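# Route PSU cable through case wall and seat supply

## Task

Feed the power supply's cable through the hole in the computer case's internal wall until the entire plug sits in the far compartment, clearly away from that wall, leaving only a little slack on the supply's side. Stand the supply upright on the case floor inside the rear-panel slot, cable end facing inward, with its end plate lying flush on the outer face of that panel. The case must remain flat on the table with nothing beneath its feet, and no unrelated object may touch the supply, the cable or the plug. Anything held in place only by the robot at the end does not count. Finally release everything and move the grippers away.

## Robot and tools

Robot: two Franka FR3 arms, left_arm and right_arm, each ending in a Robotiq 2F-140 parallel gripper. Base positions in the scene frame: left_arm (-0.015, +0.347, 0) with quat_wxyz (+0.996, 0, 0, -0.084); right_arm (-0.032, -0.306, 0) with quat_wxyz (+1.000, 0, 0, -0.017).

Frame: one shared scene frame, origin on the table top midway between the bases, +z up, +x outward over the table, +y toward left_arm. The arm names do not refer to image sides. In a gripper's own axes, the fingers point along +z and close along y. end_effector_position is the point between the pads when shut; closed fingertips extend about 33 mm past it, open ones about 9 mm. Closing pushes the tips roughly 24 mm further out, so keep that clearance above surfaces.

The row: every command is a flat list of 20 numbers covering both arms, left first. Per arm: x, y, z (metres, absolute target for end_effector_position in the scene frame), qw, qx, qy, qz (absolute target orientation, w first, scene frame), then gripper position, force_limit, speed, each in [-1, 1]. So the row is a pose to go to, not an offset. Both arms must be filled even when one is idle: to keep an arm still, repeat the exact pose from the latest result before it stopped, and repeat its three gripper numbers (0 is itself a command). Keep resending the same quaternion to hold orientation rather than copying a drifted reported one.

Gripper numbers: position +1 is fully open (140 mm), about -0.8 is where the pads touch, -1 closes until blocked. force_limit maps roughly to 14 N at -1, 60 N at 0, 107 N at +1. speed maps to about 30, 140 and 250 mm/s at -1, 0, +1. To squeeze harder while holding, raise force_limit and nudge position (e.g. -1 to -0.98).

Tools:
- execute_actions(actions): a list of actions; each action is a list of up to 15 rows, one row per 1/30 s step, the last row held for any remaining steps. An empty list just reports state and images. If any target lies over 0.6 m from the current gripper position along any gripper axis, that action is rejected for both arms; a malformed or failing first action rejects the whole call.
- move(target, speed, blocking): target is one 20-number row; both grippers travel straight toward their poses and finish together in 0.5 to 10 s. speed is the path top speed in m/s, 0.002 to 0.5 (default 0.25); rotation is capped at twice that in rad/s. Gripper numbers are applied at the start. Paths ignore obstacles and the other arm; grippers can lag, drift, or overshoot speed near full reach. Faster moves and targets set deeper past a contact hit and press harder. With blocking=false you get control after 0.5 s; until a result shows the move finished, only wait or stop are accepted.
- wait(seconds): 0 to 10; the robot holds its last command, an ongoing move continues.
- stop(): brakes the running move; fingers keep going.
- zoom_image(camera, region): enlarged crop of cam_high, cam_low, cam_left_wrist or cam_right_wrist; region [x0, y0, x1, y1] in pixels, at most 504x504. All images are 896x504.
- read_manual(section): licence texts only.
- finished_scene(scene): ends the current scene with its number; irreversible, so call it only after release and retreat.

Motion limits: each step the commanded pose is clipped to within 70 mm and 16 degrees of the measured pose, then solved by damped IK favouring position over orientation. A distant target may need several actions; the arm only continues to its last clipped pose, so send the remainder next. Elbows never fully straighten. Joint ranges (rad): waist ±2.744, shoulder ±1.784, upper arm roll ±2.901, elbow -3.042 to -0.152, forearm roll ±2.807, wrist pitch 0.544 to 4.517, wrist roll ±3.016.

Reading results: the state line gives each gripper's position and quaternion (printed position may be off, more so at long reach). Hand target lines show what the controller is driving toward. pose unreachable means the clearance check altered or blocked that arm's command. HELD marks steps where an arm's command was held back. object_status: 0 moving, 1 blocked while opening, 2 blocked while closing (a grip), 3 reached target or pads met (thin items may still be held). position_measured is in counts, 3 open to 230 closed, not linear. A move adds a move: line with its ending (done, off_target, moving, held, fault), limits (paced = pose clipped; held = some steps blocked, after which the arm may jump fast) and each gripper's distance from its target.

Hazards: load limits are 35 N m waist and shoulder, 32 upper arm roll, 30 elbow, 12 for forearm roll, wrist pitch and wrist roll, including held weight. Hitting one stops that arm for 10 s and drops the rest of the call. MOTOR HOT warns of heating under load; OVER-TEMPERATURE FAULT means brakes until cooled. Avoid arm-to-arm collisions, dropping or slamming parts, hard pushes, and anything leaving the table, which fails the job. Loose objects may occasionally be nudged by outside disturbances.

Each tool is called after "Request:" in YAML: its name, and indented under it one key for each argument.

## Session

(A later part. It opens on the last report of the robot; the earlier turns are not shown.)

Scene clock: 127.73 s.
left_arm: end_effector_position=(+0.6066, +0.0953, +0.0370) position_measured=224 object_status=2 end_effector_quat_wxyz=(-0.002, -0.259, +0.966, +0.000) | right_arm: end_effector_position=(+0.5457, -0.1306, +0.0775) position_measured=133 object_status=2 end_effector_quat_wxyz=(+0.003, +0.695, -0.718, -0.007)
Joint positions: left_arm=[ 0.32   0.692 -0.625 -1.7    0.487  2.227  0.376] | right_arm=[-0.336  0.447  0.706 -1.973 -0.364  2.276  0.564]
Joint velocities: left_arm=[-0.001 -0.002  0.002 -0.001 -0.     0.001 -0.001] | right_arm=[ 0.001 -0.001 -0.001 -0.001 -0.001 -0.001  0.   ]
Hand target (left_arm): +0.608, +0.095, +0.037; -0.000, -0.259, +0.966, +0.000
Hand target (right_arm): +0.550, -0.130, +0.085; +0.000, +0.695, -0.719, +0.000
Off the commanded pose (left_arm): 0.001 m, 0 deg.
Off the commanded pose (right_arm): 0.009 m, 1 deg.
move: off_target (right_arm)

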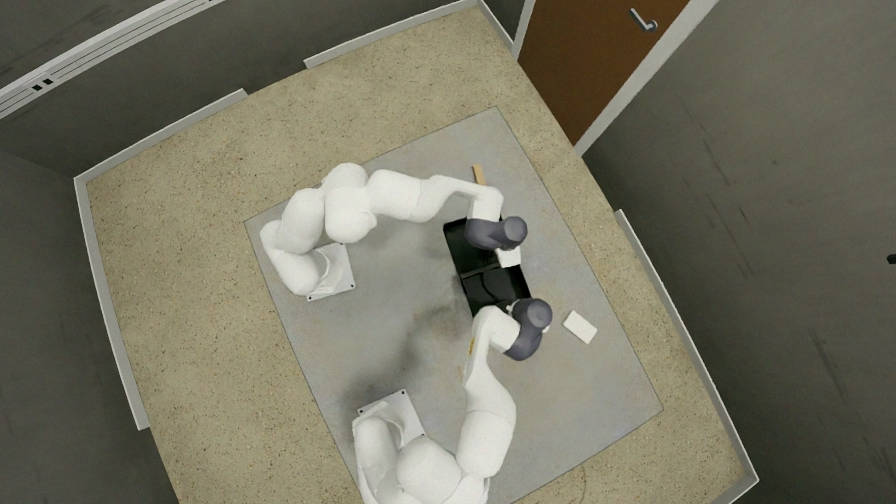

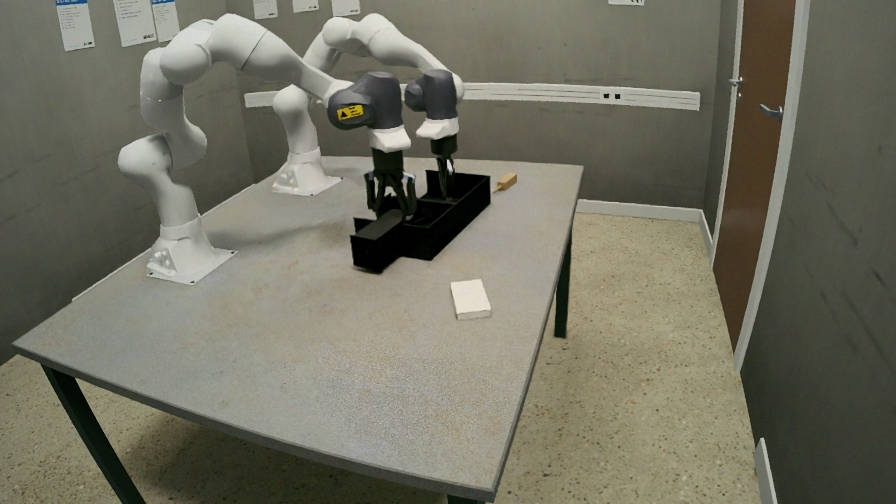

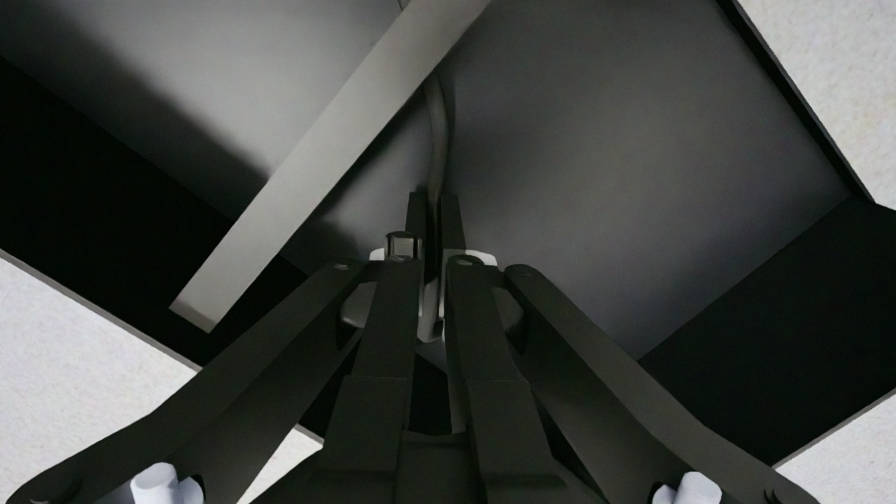

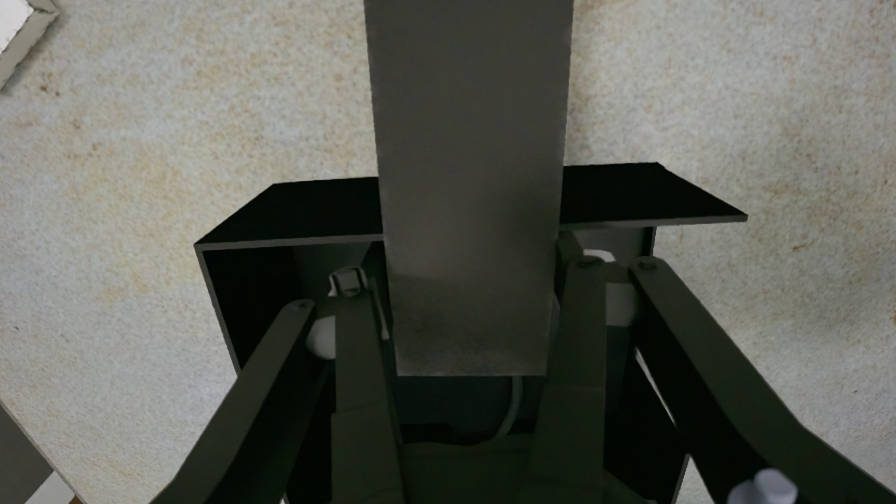

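Request:
move:
  target: [0.555,0.155,0.042,0,0.259,-0.966,0,-1,0,0,0.551,-0.12,0.085,0,0.695,-0.719,0,-1,0.6,0]
  speed: 0.1

Request:
move:
  target: [0.52,0.198,0.042,0,0.1,-0.995,0,-1,0,0,0.553,-0.065,0.08,0,0.695,-0.719,0,-1,0.6,0]
  speed: 0.07

Scene clock: 131.53 s.
left_arm: end_effector_position=(+0.5553, +0.1475, +0.0438) position_measured=224 object_status=2 end_effector_quat_wxyz=(+0.002, -0.261, +0.965, -0.003) | right_arm: end_effector_position=(+0.5477, -0.1149, +0.0804) position_measured=133 object_status=2 end_effector_quat_wxyz=(-0.001, +0.700, -0.714, -0.005)
Joint positions: left_arm=[ 0.502  0.506 -0.702 -2.003  0.454  2.356  0.41 ] | right_arm=[-0.304  0.451  0.699 -1.958 -0.365  2.277  0.573]
Joint velocities: left_arm=[ 0.022 -0.    -0.014 -0.009 -0.001  0.02   0.019] | right_arm=[ 0.005 -0.001 -0.005  0.001  0.001  0.001  0.005]
Hand target (left_arm): +0.556, +0.155, +0.043; +0.001, -0.259, +0.966, +0.000
Hand target (right_arm): +0.551, -0.120, +0.085; -0.000, +0.695, -0.719, +0.000
Off the commanded pose (left_arm): 0.008 m, 0 deg.
Off the commanded pose (right_arm): 0.008 m, 1 deg.
move: off_target (left_arm, right_arm)

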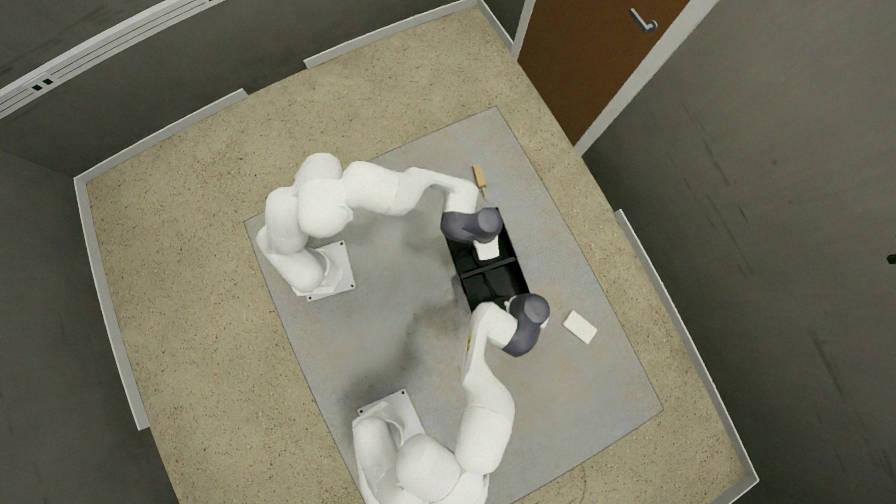

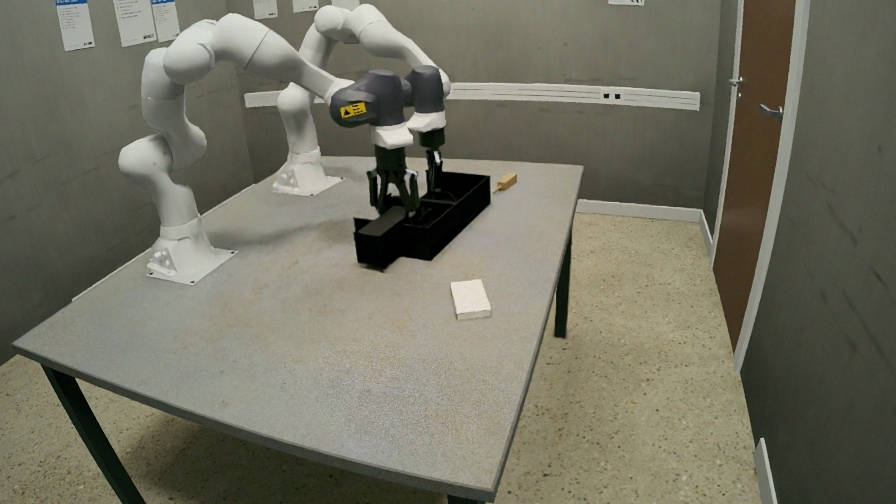

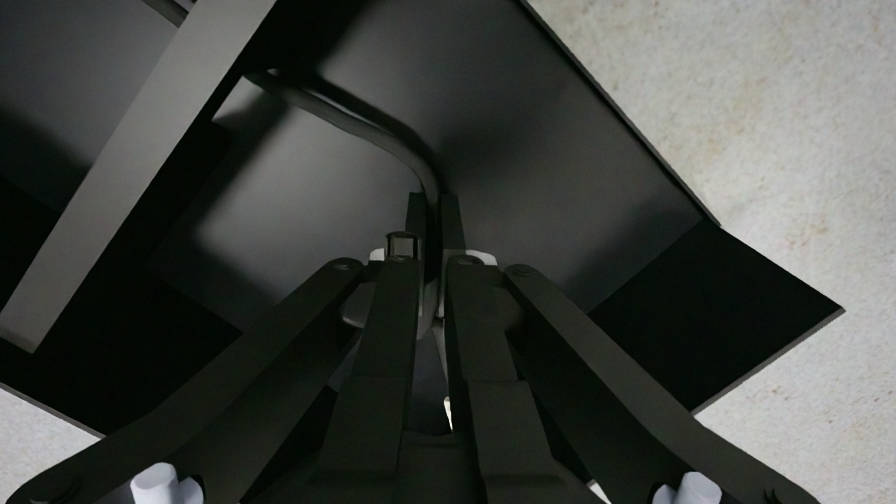

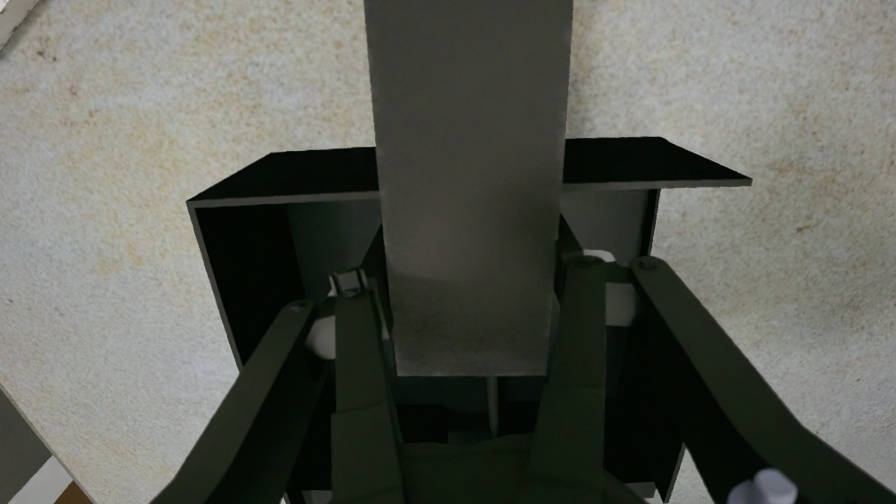

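Scene clock: 134.40 s.
left_arm: end_effector_position=(+0.5233, +0.1891, +0.0458) position_measured=224 object_status=2 end_effector_quat_wxyz=(+0.004, -0.106, +0.994, -0.007) | right_arm: end_effector_position=(+0.5554, -0.0627, +0.0776) position_measured=133 object_status=2 end_effector_quat_wxyz=(-0.005, +0.703, -0.711, -0.000)
Joint positions: left_arm=[ 0.758  0.436 -0.877 -2.175  0.494  2.416  0.74 ] | right_arm=[-0.143  0.501  0.624 -1.87  -0.368  2.264  0.636]
Joint velocities: left_arm=[ 0.     0.002 -0.001 -0.    -0.001  0.002  0.029] | right_arm=[ 0.005  0.    -0.006  0.001  0.003 -0.001  0.002]
Hand target (left_arm): +0.521, +0.198, +0.043; +0.001, -0.100, +0.995, -0.001
Hand target (right_arm): +0.554, -0.065, +0.081; -0.001, +0.695, -0.719, -0.000
Off the commanded pose (left_arm): 0.010 m, 1 deg.
Off the commanded pose (right_arm): 0.004 m, 1 deg.
move: off_target (left_arm, right_arm)

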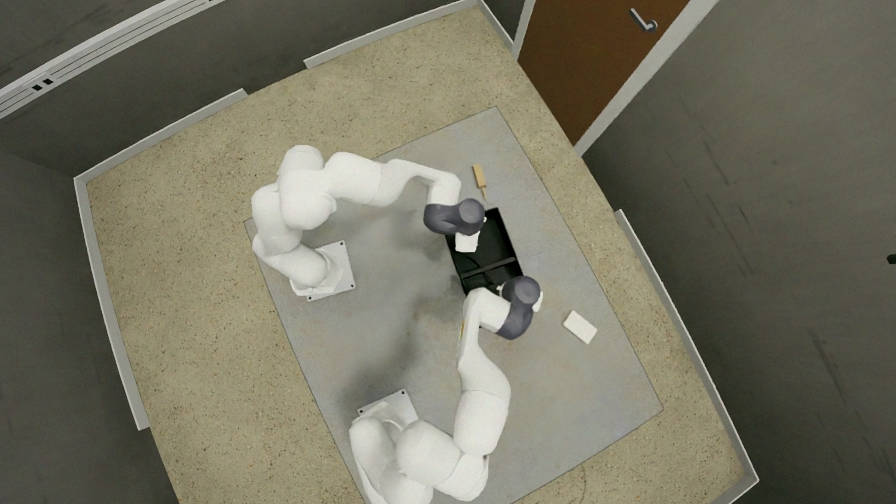

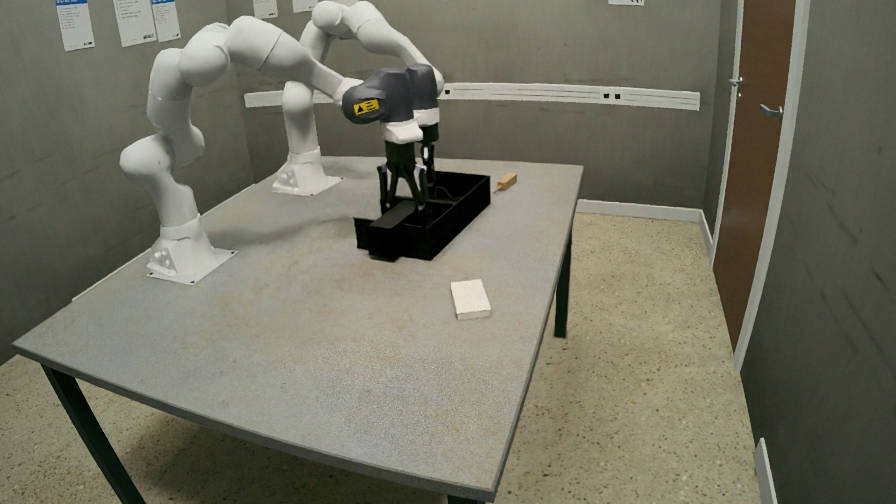

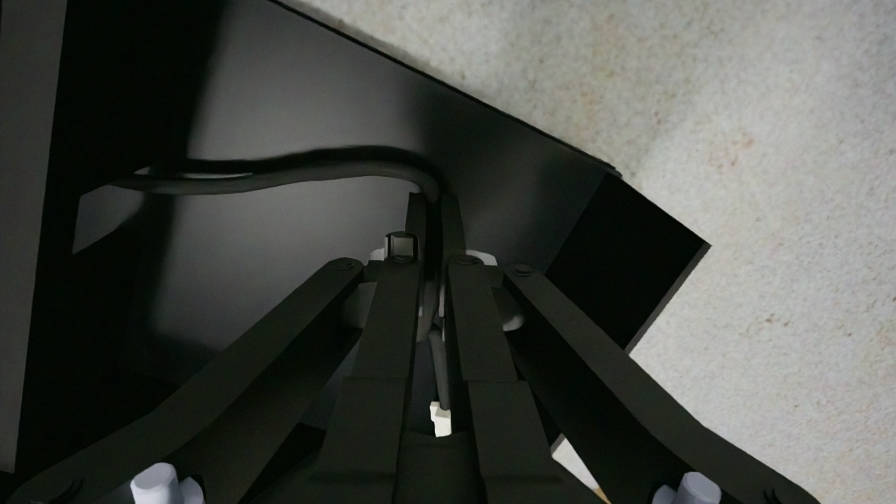

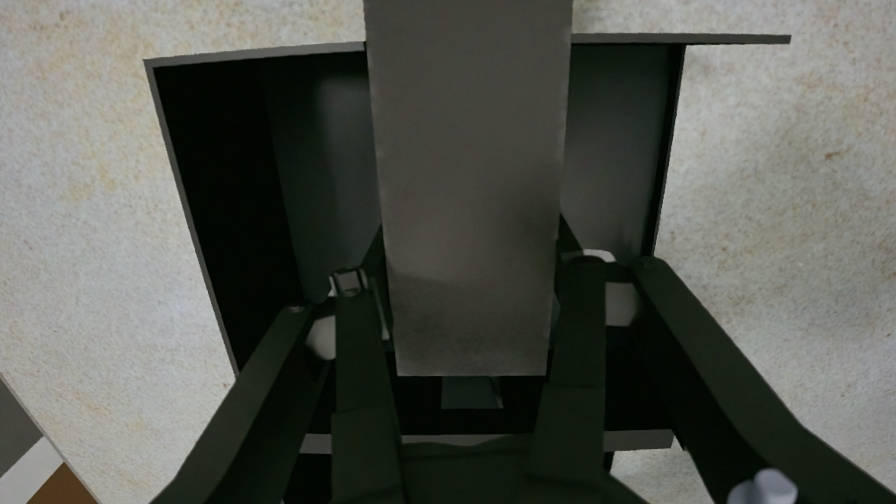

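Request:
move:
  target: [0.505,0.195,0.042,0,0.1,-0.995,0,-1,0,0,0.554,-0.04,0.078,0,0.695,-0.719,0,-1,0.6,0]
  speed: 0.03

Scene clock: 142.10 s.
left_arm: end_effector_position=(+0.5055, +0.1949, +0.0418) position_measured=224 object_status=2 end_effector_quat_wxyz=(+0.000, -0.099, +0.995, +0.001) | right_arm: end_effector_position=(+0.5582, -0.0457, +0.0745) position_measured=133 object_status=2 end_effector_quat_wxyz=(-0.002, +0.703, -0.711, +0.002)
Joint positions: left_arm=[ 0.782  0.403 -0.895 -2.229  0.49   2.429  0.748] | right_arm=[-0.077  0.527  0.588 -1.825 -0.369  2.248  0.658]
Joint velocities: left_arm=[ 0.006 -0.001 -0.008 -0.004 -0.001  0.004  0.001] | right_arm=[ 0.022 -0.    -0.02   0.007 -0.    -0.002  0.01 ]
Hand target (left_arm): +0.505, +0.195, +0.042; -0.000, -0.100, +0.995, +0.000
Hand target (right_arm): +0.555, -0.040, +0.078; -0.001, +0.695, -0.719, -0.000
Off the commanded pose (left_arm): 0.001 m, 0 deg.
Off the commanded pose (right_arm): 0.008 m, 1 deg.
move: off_target (right_arm)

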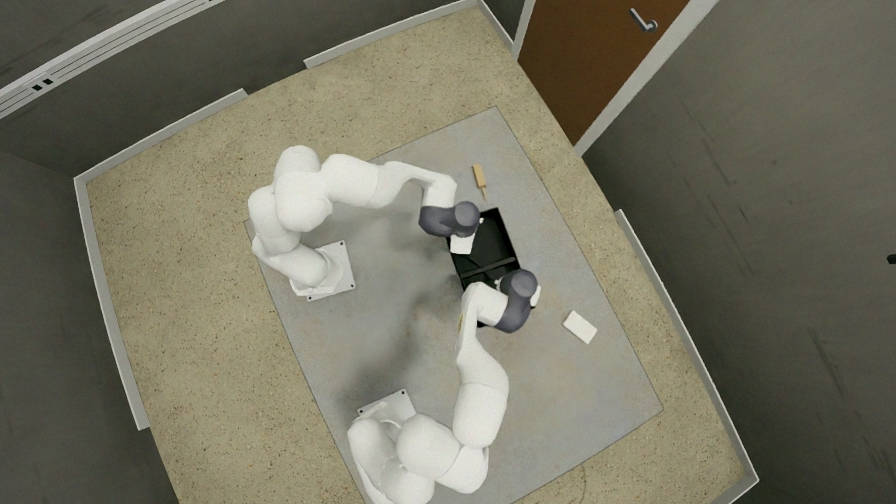

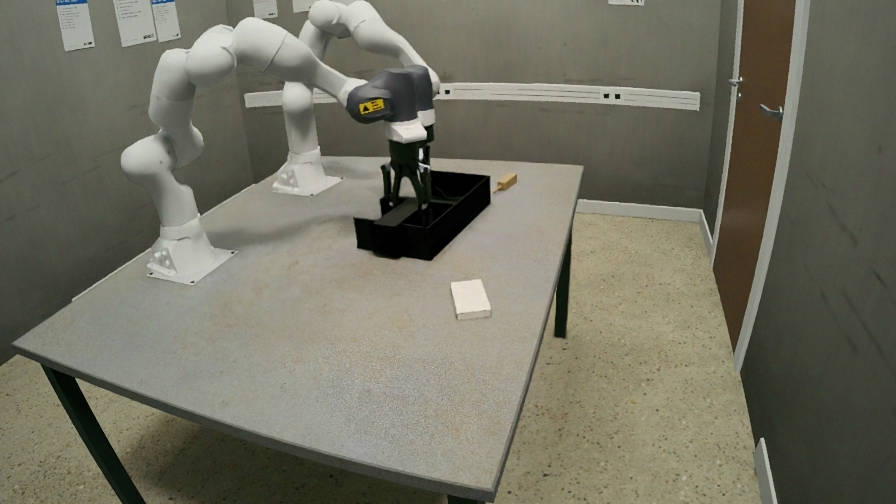

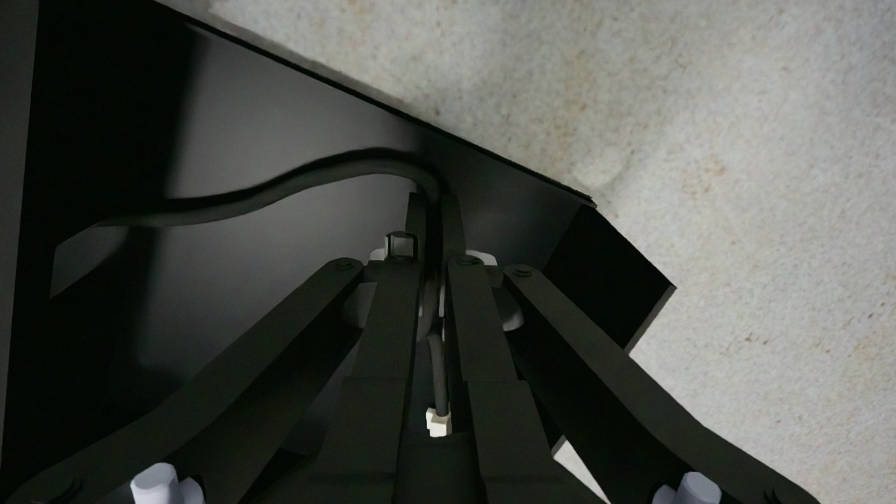

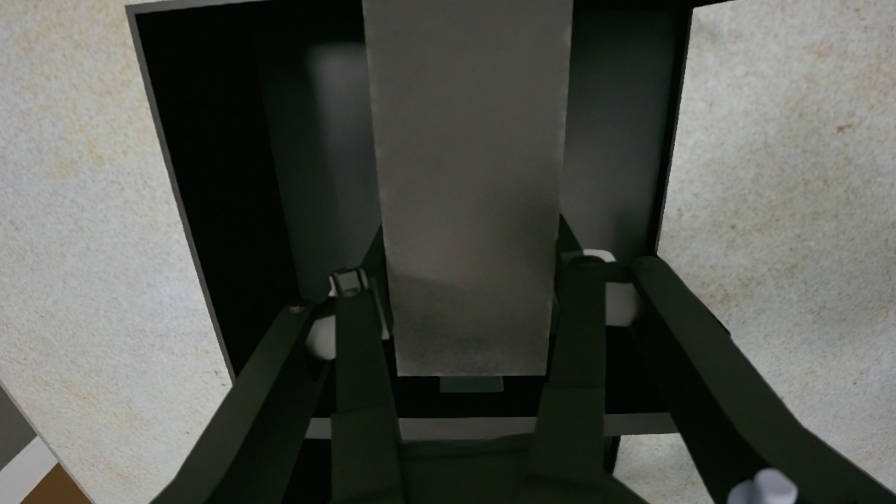

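Appears seated. Release.

Request:
move:
  target: [0.505,0.195,0.042,0,0.1,-0.995,0,-1,0,0,0.556,-0.036,0.07,0,0.698,-0.716,0,-1,0.6,0]
  speed: 0.02

Request:
move:
  target: [0.505,0.195,0.045,0,0.1,-0.995,0,-0.4,0,0,0.558,-0.044,0.074,0,0.7,-0.714,0,0.4,0.6,-0.3]
  speed: 0.02

Request:
move:
  target: [0.505,0.195,0.2,0,0.1,-0.995,0,-0.4,0,0,0.558,-0.044,0.21,0,0.7,-0.714,0,0.4,0.6,-0.3]
  speed: 0.12

Request:
move:
  target: [0.42,0.33,0.35,0,0.1,-0.995,0,-0.4,0,0,0.54,-0.07,0.33,0,0.7,-0.714,0,1,0.6,0]

Scene clock: 146.50 s.
left_arm: end_effector_position=(+0.5055, +0.1952, +0.0419) position_measured=224 object_status=2 end_effector_quat_wxyz=(+0.001, -0.099, +0.995, +0.001) | right_arm: end_effector_position=(+0.5593, -0.0429, +0.0682) position_measured=133 object_status=2 end_effector_quat_wxyz=(-0.000, +0.703, -0.712, +0.002)
Joint positions: left_arm=[ 0.783  0.403 -0.896 -2.23   0.49   2.429  0.748] | right_arm=[-0.055  0.543  0.57  -1.813 -0.37   2.25   0.664]
Joint velocities: left_arm=[-0.001  0.001  0.002 -0.    -0.     0.001  0.   ] | right_arm=[ 0.013 -0.    -0.01   0.006 -0.001 -0.004  0.006]
Hand target (left_arm): +0.505, +0.195, +0.042; +0.000, -0.100, +0.995, +0.000
Hand target (right_arm): +0.556, -0.036, +0.070; -0.000, +0.698, -0.716, -0.000
Off the commanded pose (left_arm): 0.001 m, 0 deg.
Off the commanded pose (right_arm): 0.008 m, 1 deg.
move: off_target (right_arm)

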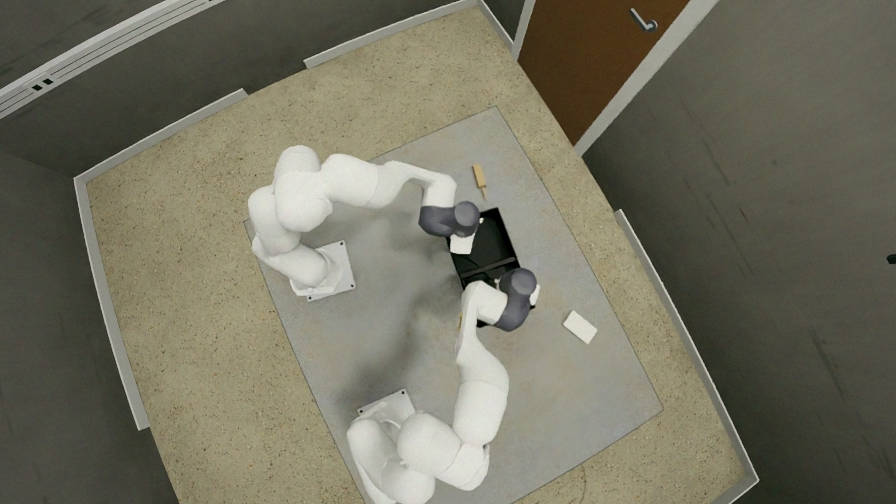

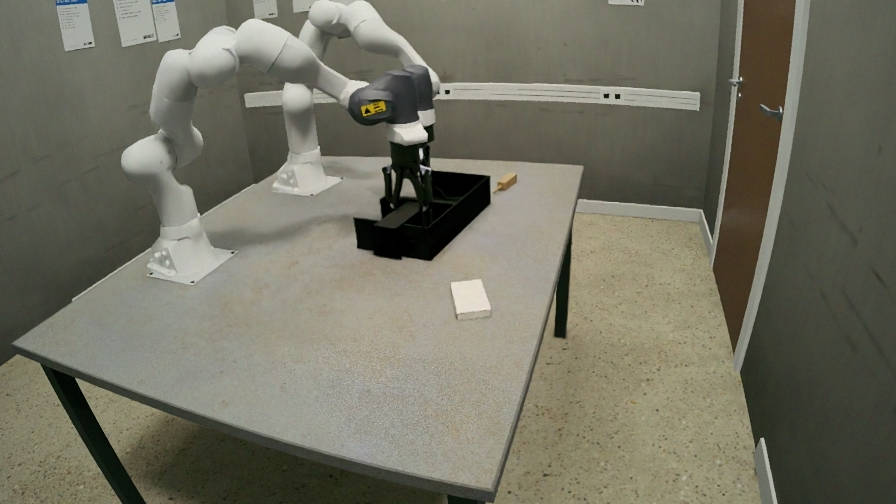

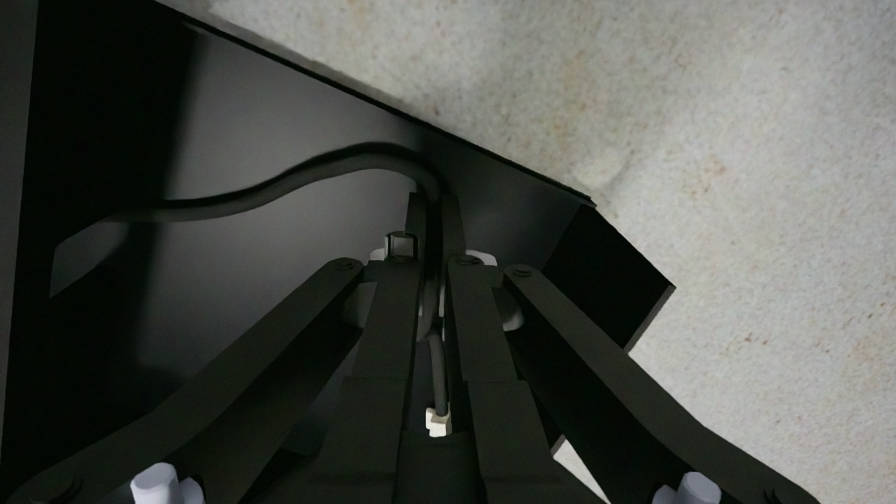

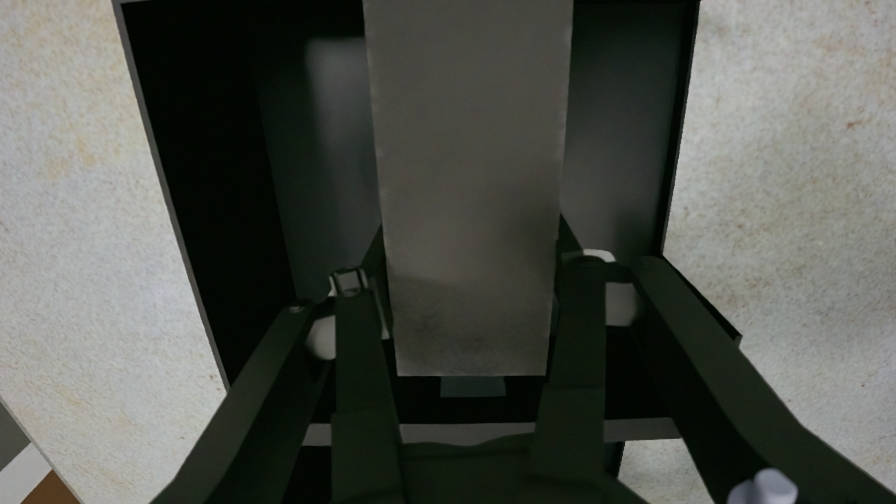

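Scene clock: 147.20 s.
left_arm: end_effector_position=(+0.5062, +0.1944, +0.0448) position_measured=179 object_status=3 end_effector_quat_wxyz=(+0.002, -0.100, +0.995, -0.000) | right_arm: end_effector_position=(+0.5599, -0.0442, +0.0733) position_measured=78 object_status=3 end_effector_quat_wxyz=(-0.001, +0.700, -0.714, +0.002)
Joint positions: left_arm=[ 0.791  0.398 -0.905 -2.23   0.486  2.427  0.748] | right_arm=[-0.059  0.533  0.571 -1.814 -0.362  2.245  0.663]
Joint velocities: left_arm=[ 0.009  0.    -0.008  0.001 -0.    -0.003 -0.001] | right_arm=[-0.002  0.     0.001 -0.002  0.006 -0.004 -0.002]
Hand target (left_arm): +0.505, +0.195, +0.045; +0.000, -0.100, +0.995, +0.000
Hand target (right_arm): +0.558, -0.044, +0.074; +0.000, +0.700, -0.714, +0.000
Off the commanded pose (left_arm): 0.001 m, 0 deg.
Off the commanded pose (right_arm): 0.002 m, 0 deg.
move: done

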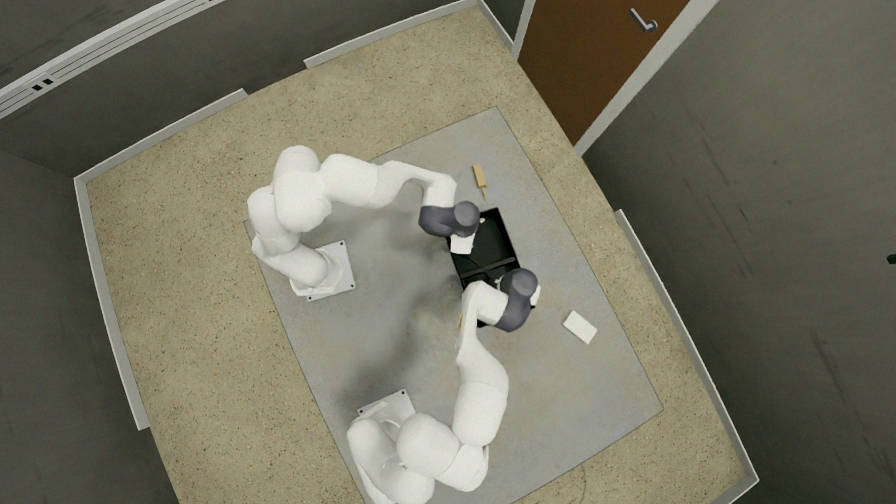

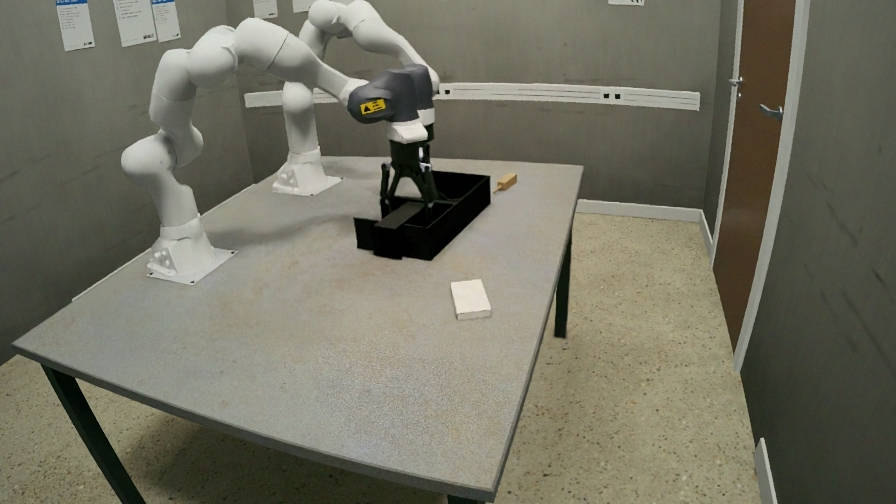

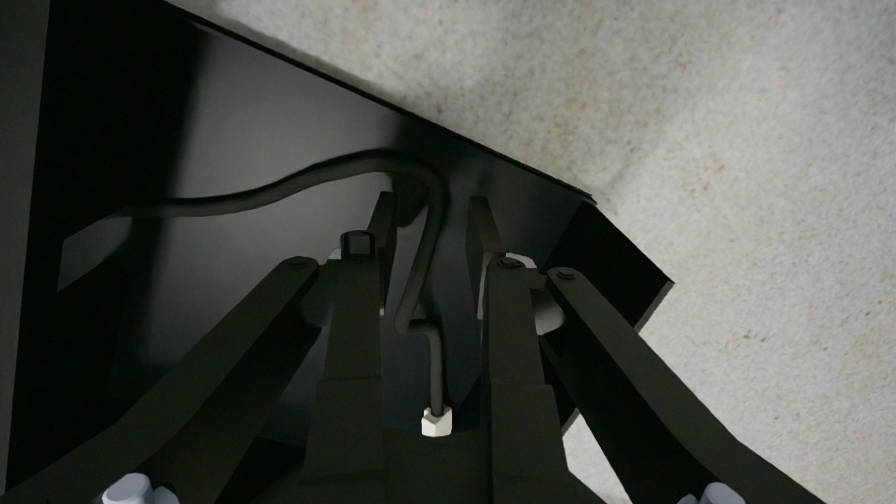

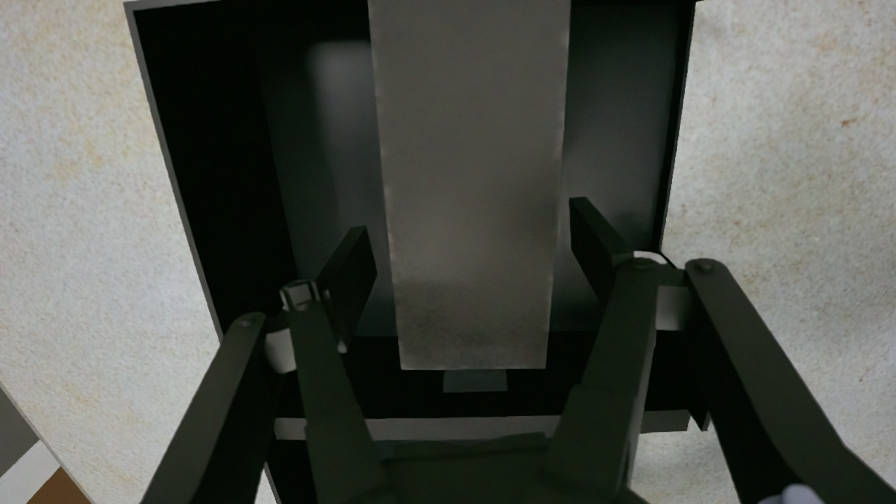

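Scene clock: 149.23 s.
left_arm: end_effector_position=(+0.5096, +0.1976, +0.1979) position_measured=179 object_status=3 end_effector_quat_wxyz=(+0.003, -0.106, +0.994, +0.004) | right_arm: end_effector_position=(+0.5589, -0.0452, +0.2084) position_measured=78 object_status=3 end_effector_quat_wxyz=(+0.001, +0.696, -0.718, +0.004)
Joint positions: left_arm=[ 1.033  0.03  -1.152 -2.112  0.044  2.126  1.047] | right_arm=[-0.108  0.371  0.648 -1.684 -0.248  1.974  0.602]
Joint velocities: left_arm=[-0.001 -0.002  0.    -0.002 -0.006 -0.003  0.035] | right_arm=[-0.001 -0.001  0.001  0.001  0.    -0.004 -0.005]
Hand target (left_arm): +0.508, +0.199, +0.197; +0.001, -0.101, +0.995, +0.004
Hand target (right_arm): +0.558, -0.045, +0.209; +0.001, +0.699, -0.716, +0.002
Off the commanded pose (left_arm): 0.006 m, 1 deg.
Off the commanded pose (right_arm): 0.002 m, 1 deg.
move: off_target (left_arm)

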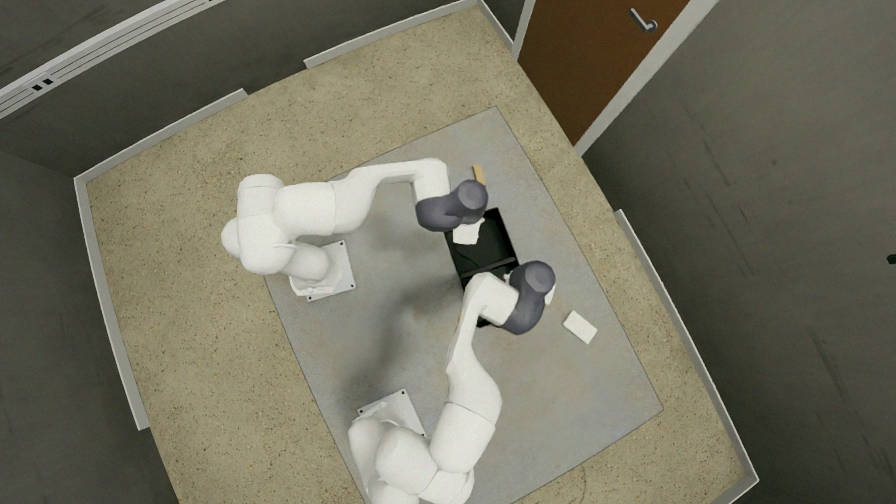

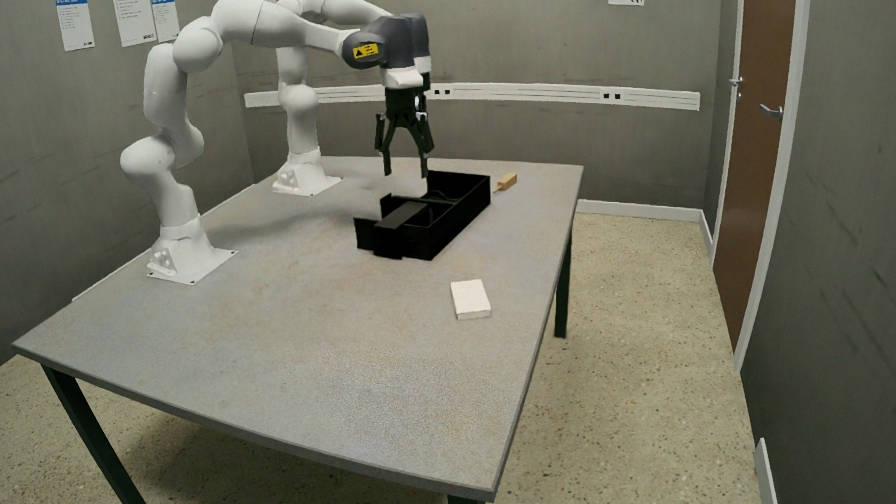

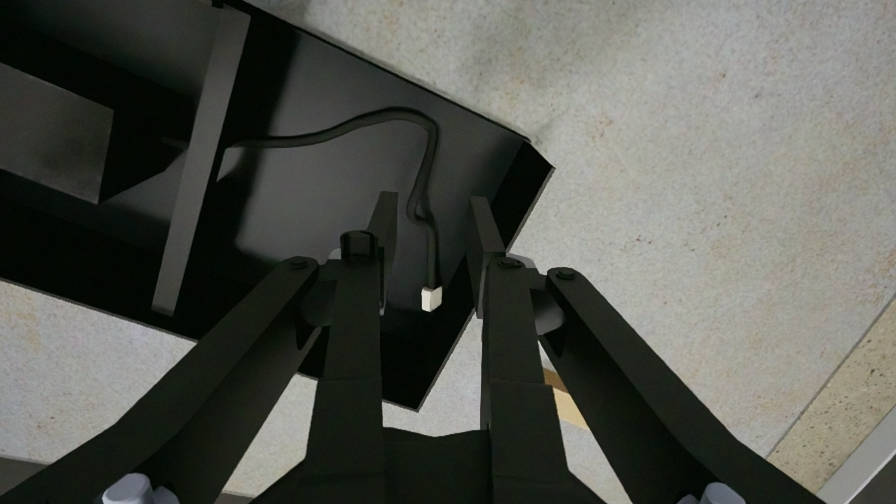

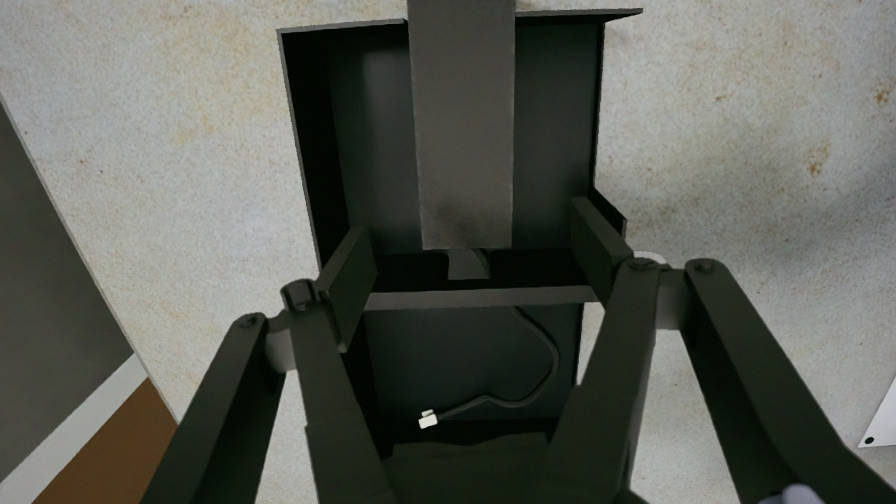

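Scene clock: 151.00 s.
left_arm: end_effector_position=(+0.4276, +0.3342, +0.3478) position_measured=179 object_status=3 end_effector_quat_wxyz=(+0.001, -0.110, +0.994, +0.003) | right_arm: end_effector_position=(+0.5406, -0.0707, +0.3289) position_measured=3 object_status=3 end_effector_quat_wxyz=(+0.001, +0.696, -0.718, +0.003)
Joint positions: left_arm=[ 0.871 -0.469 -0.596 -2.126 -0.254  1.727  1.549] | right_arm=[-0.167  0.227  0.675 -1.551 -0.149  1.728  0.517]
Joint velocities: left_arm=[-0.001  0.     0.001 -0.001  0.002 -0.002  0.025] | right_arm=[ 0.     0.001  0.001  0.001 -0.001 -0.002 -0.007]
Hand target (left_arm): +0.426, +0.335, +0.347; -0.002, -0.102, +0.995, +0.004
Hand target (right_arm): +0.539, -0.070, +0.329; +0.001, +0.698, -0.716, +0.001
Off the commanded pose (left_arm): 0.009 m, 1 deg.
Off the commanded pose (right_arm): 0.001 m, 1 deg.
move: off_target (left_arm)

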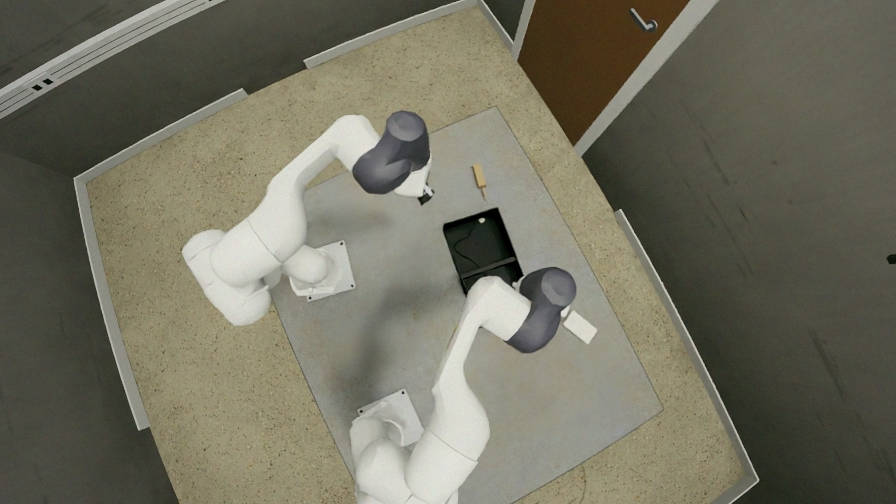

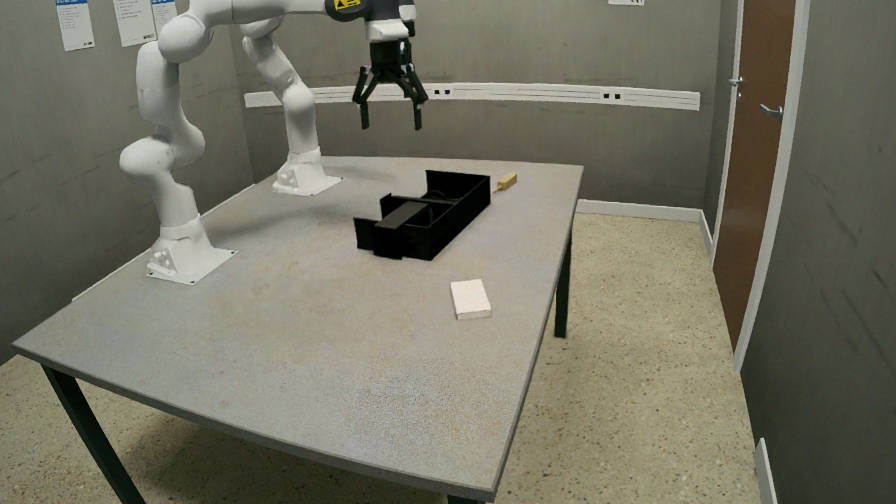

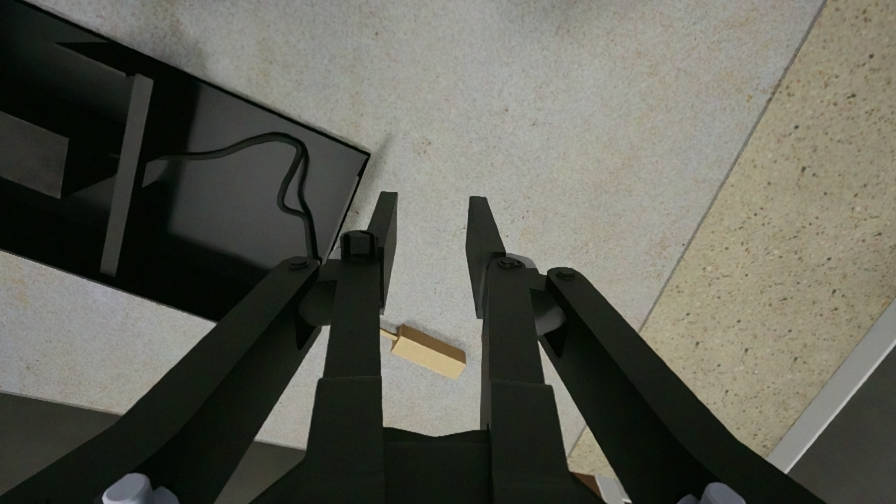

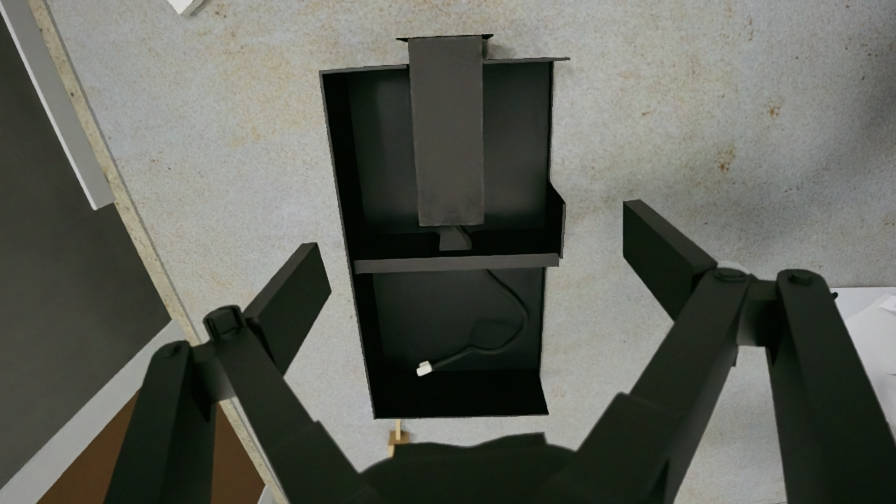

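Request:
zoom_image:
  camera: "cam_right_wrist"
  region: [300,10,600,290]

Request:
zoom_image:
  camera: "cam_low"
  region: [330,160,530,280]

Region (300, 10, 600, 290) of cam_right_wrist's 896x504 image, scaled by 1.680, with more detail than that image has; it fills the top 470 rows of this view, and the rest is white.

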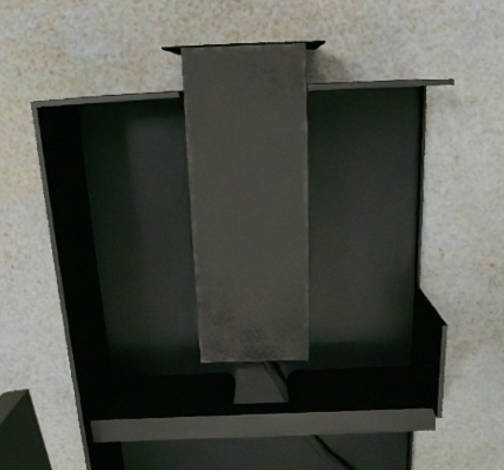

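Region (330, 160, 530, 280) of cam_low's 896x504 image, scaled by 2.520, with more detail than that image has; it fills the top 302 rows of this view, and the rest is white.

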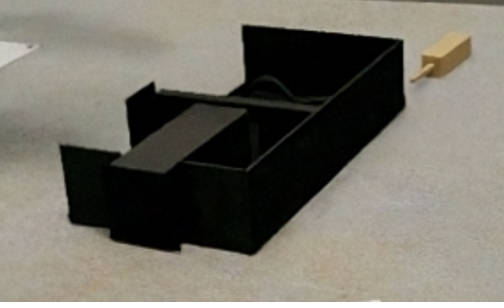

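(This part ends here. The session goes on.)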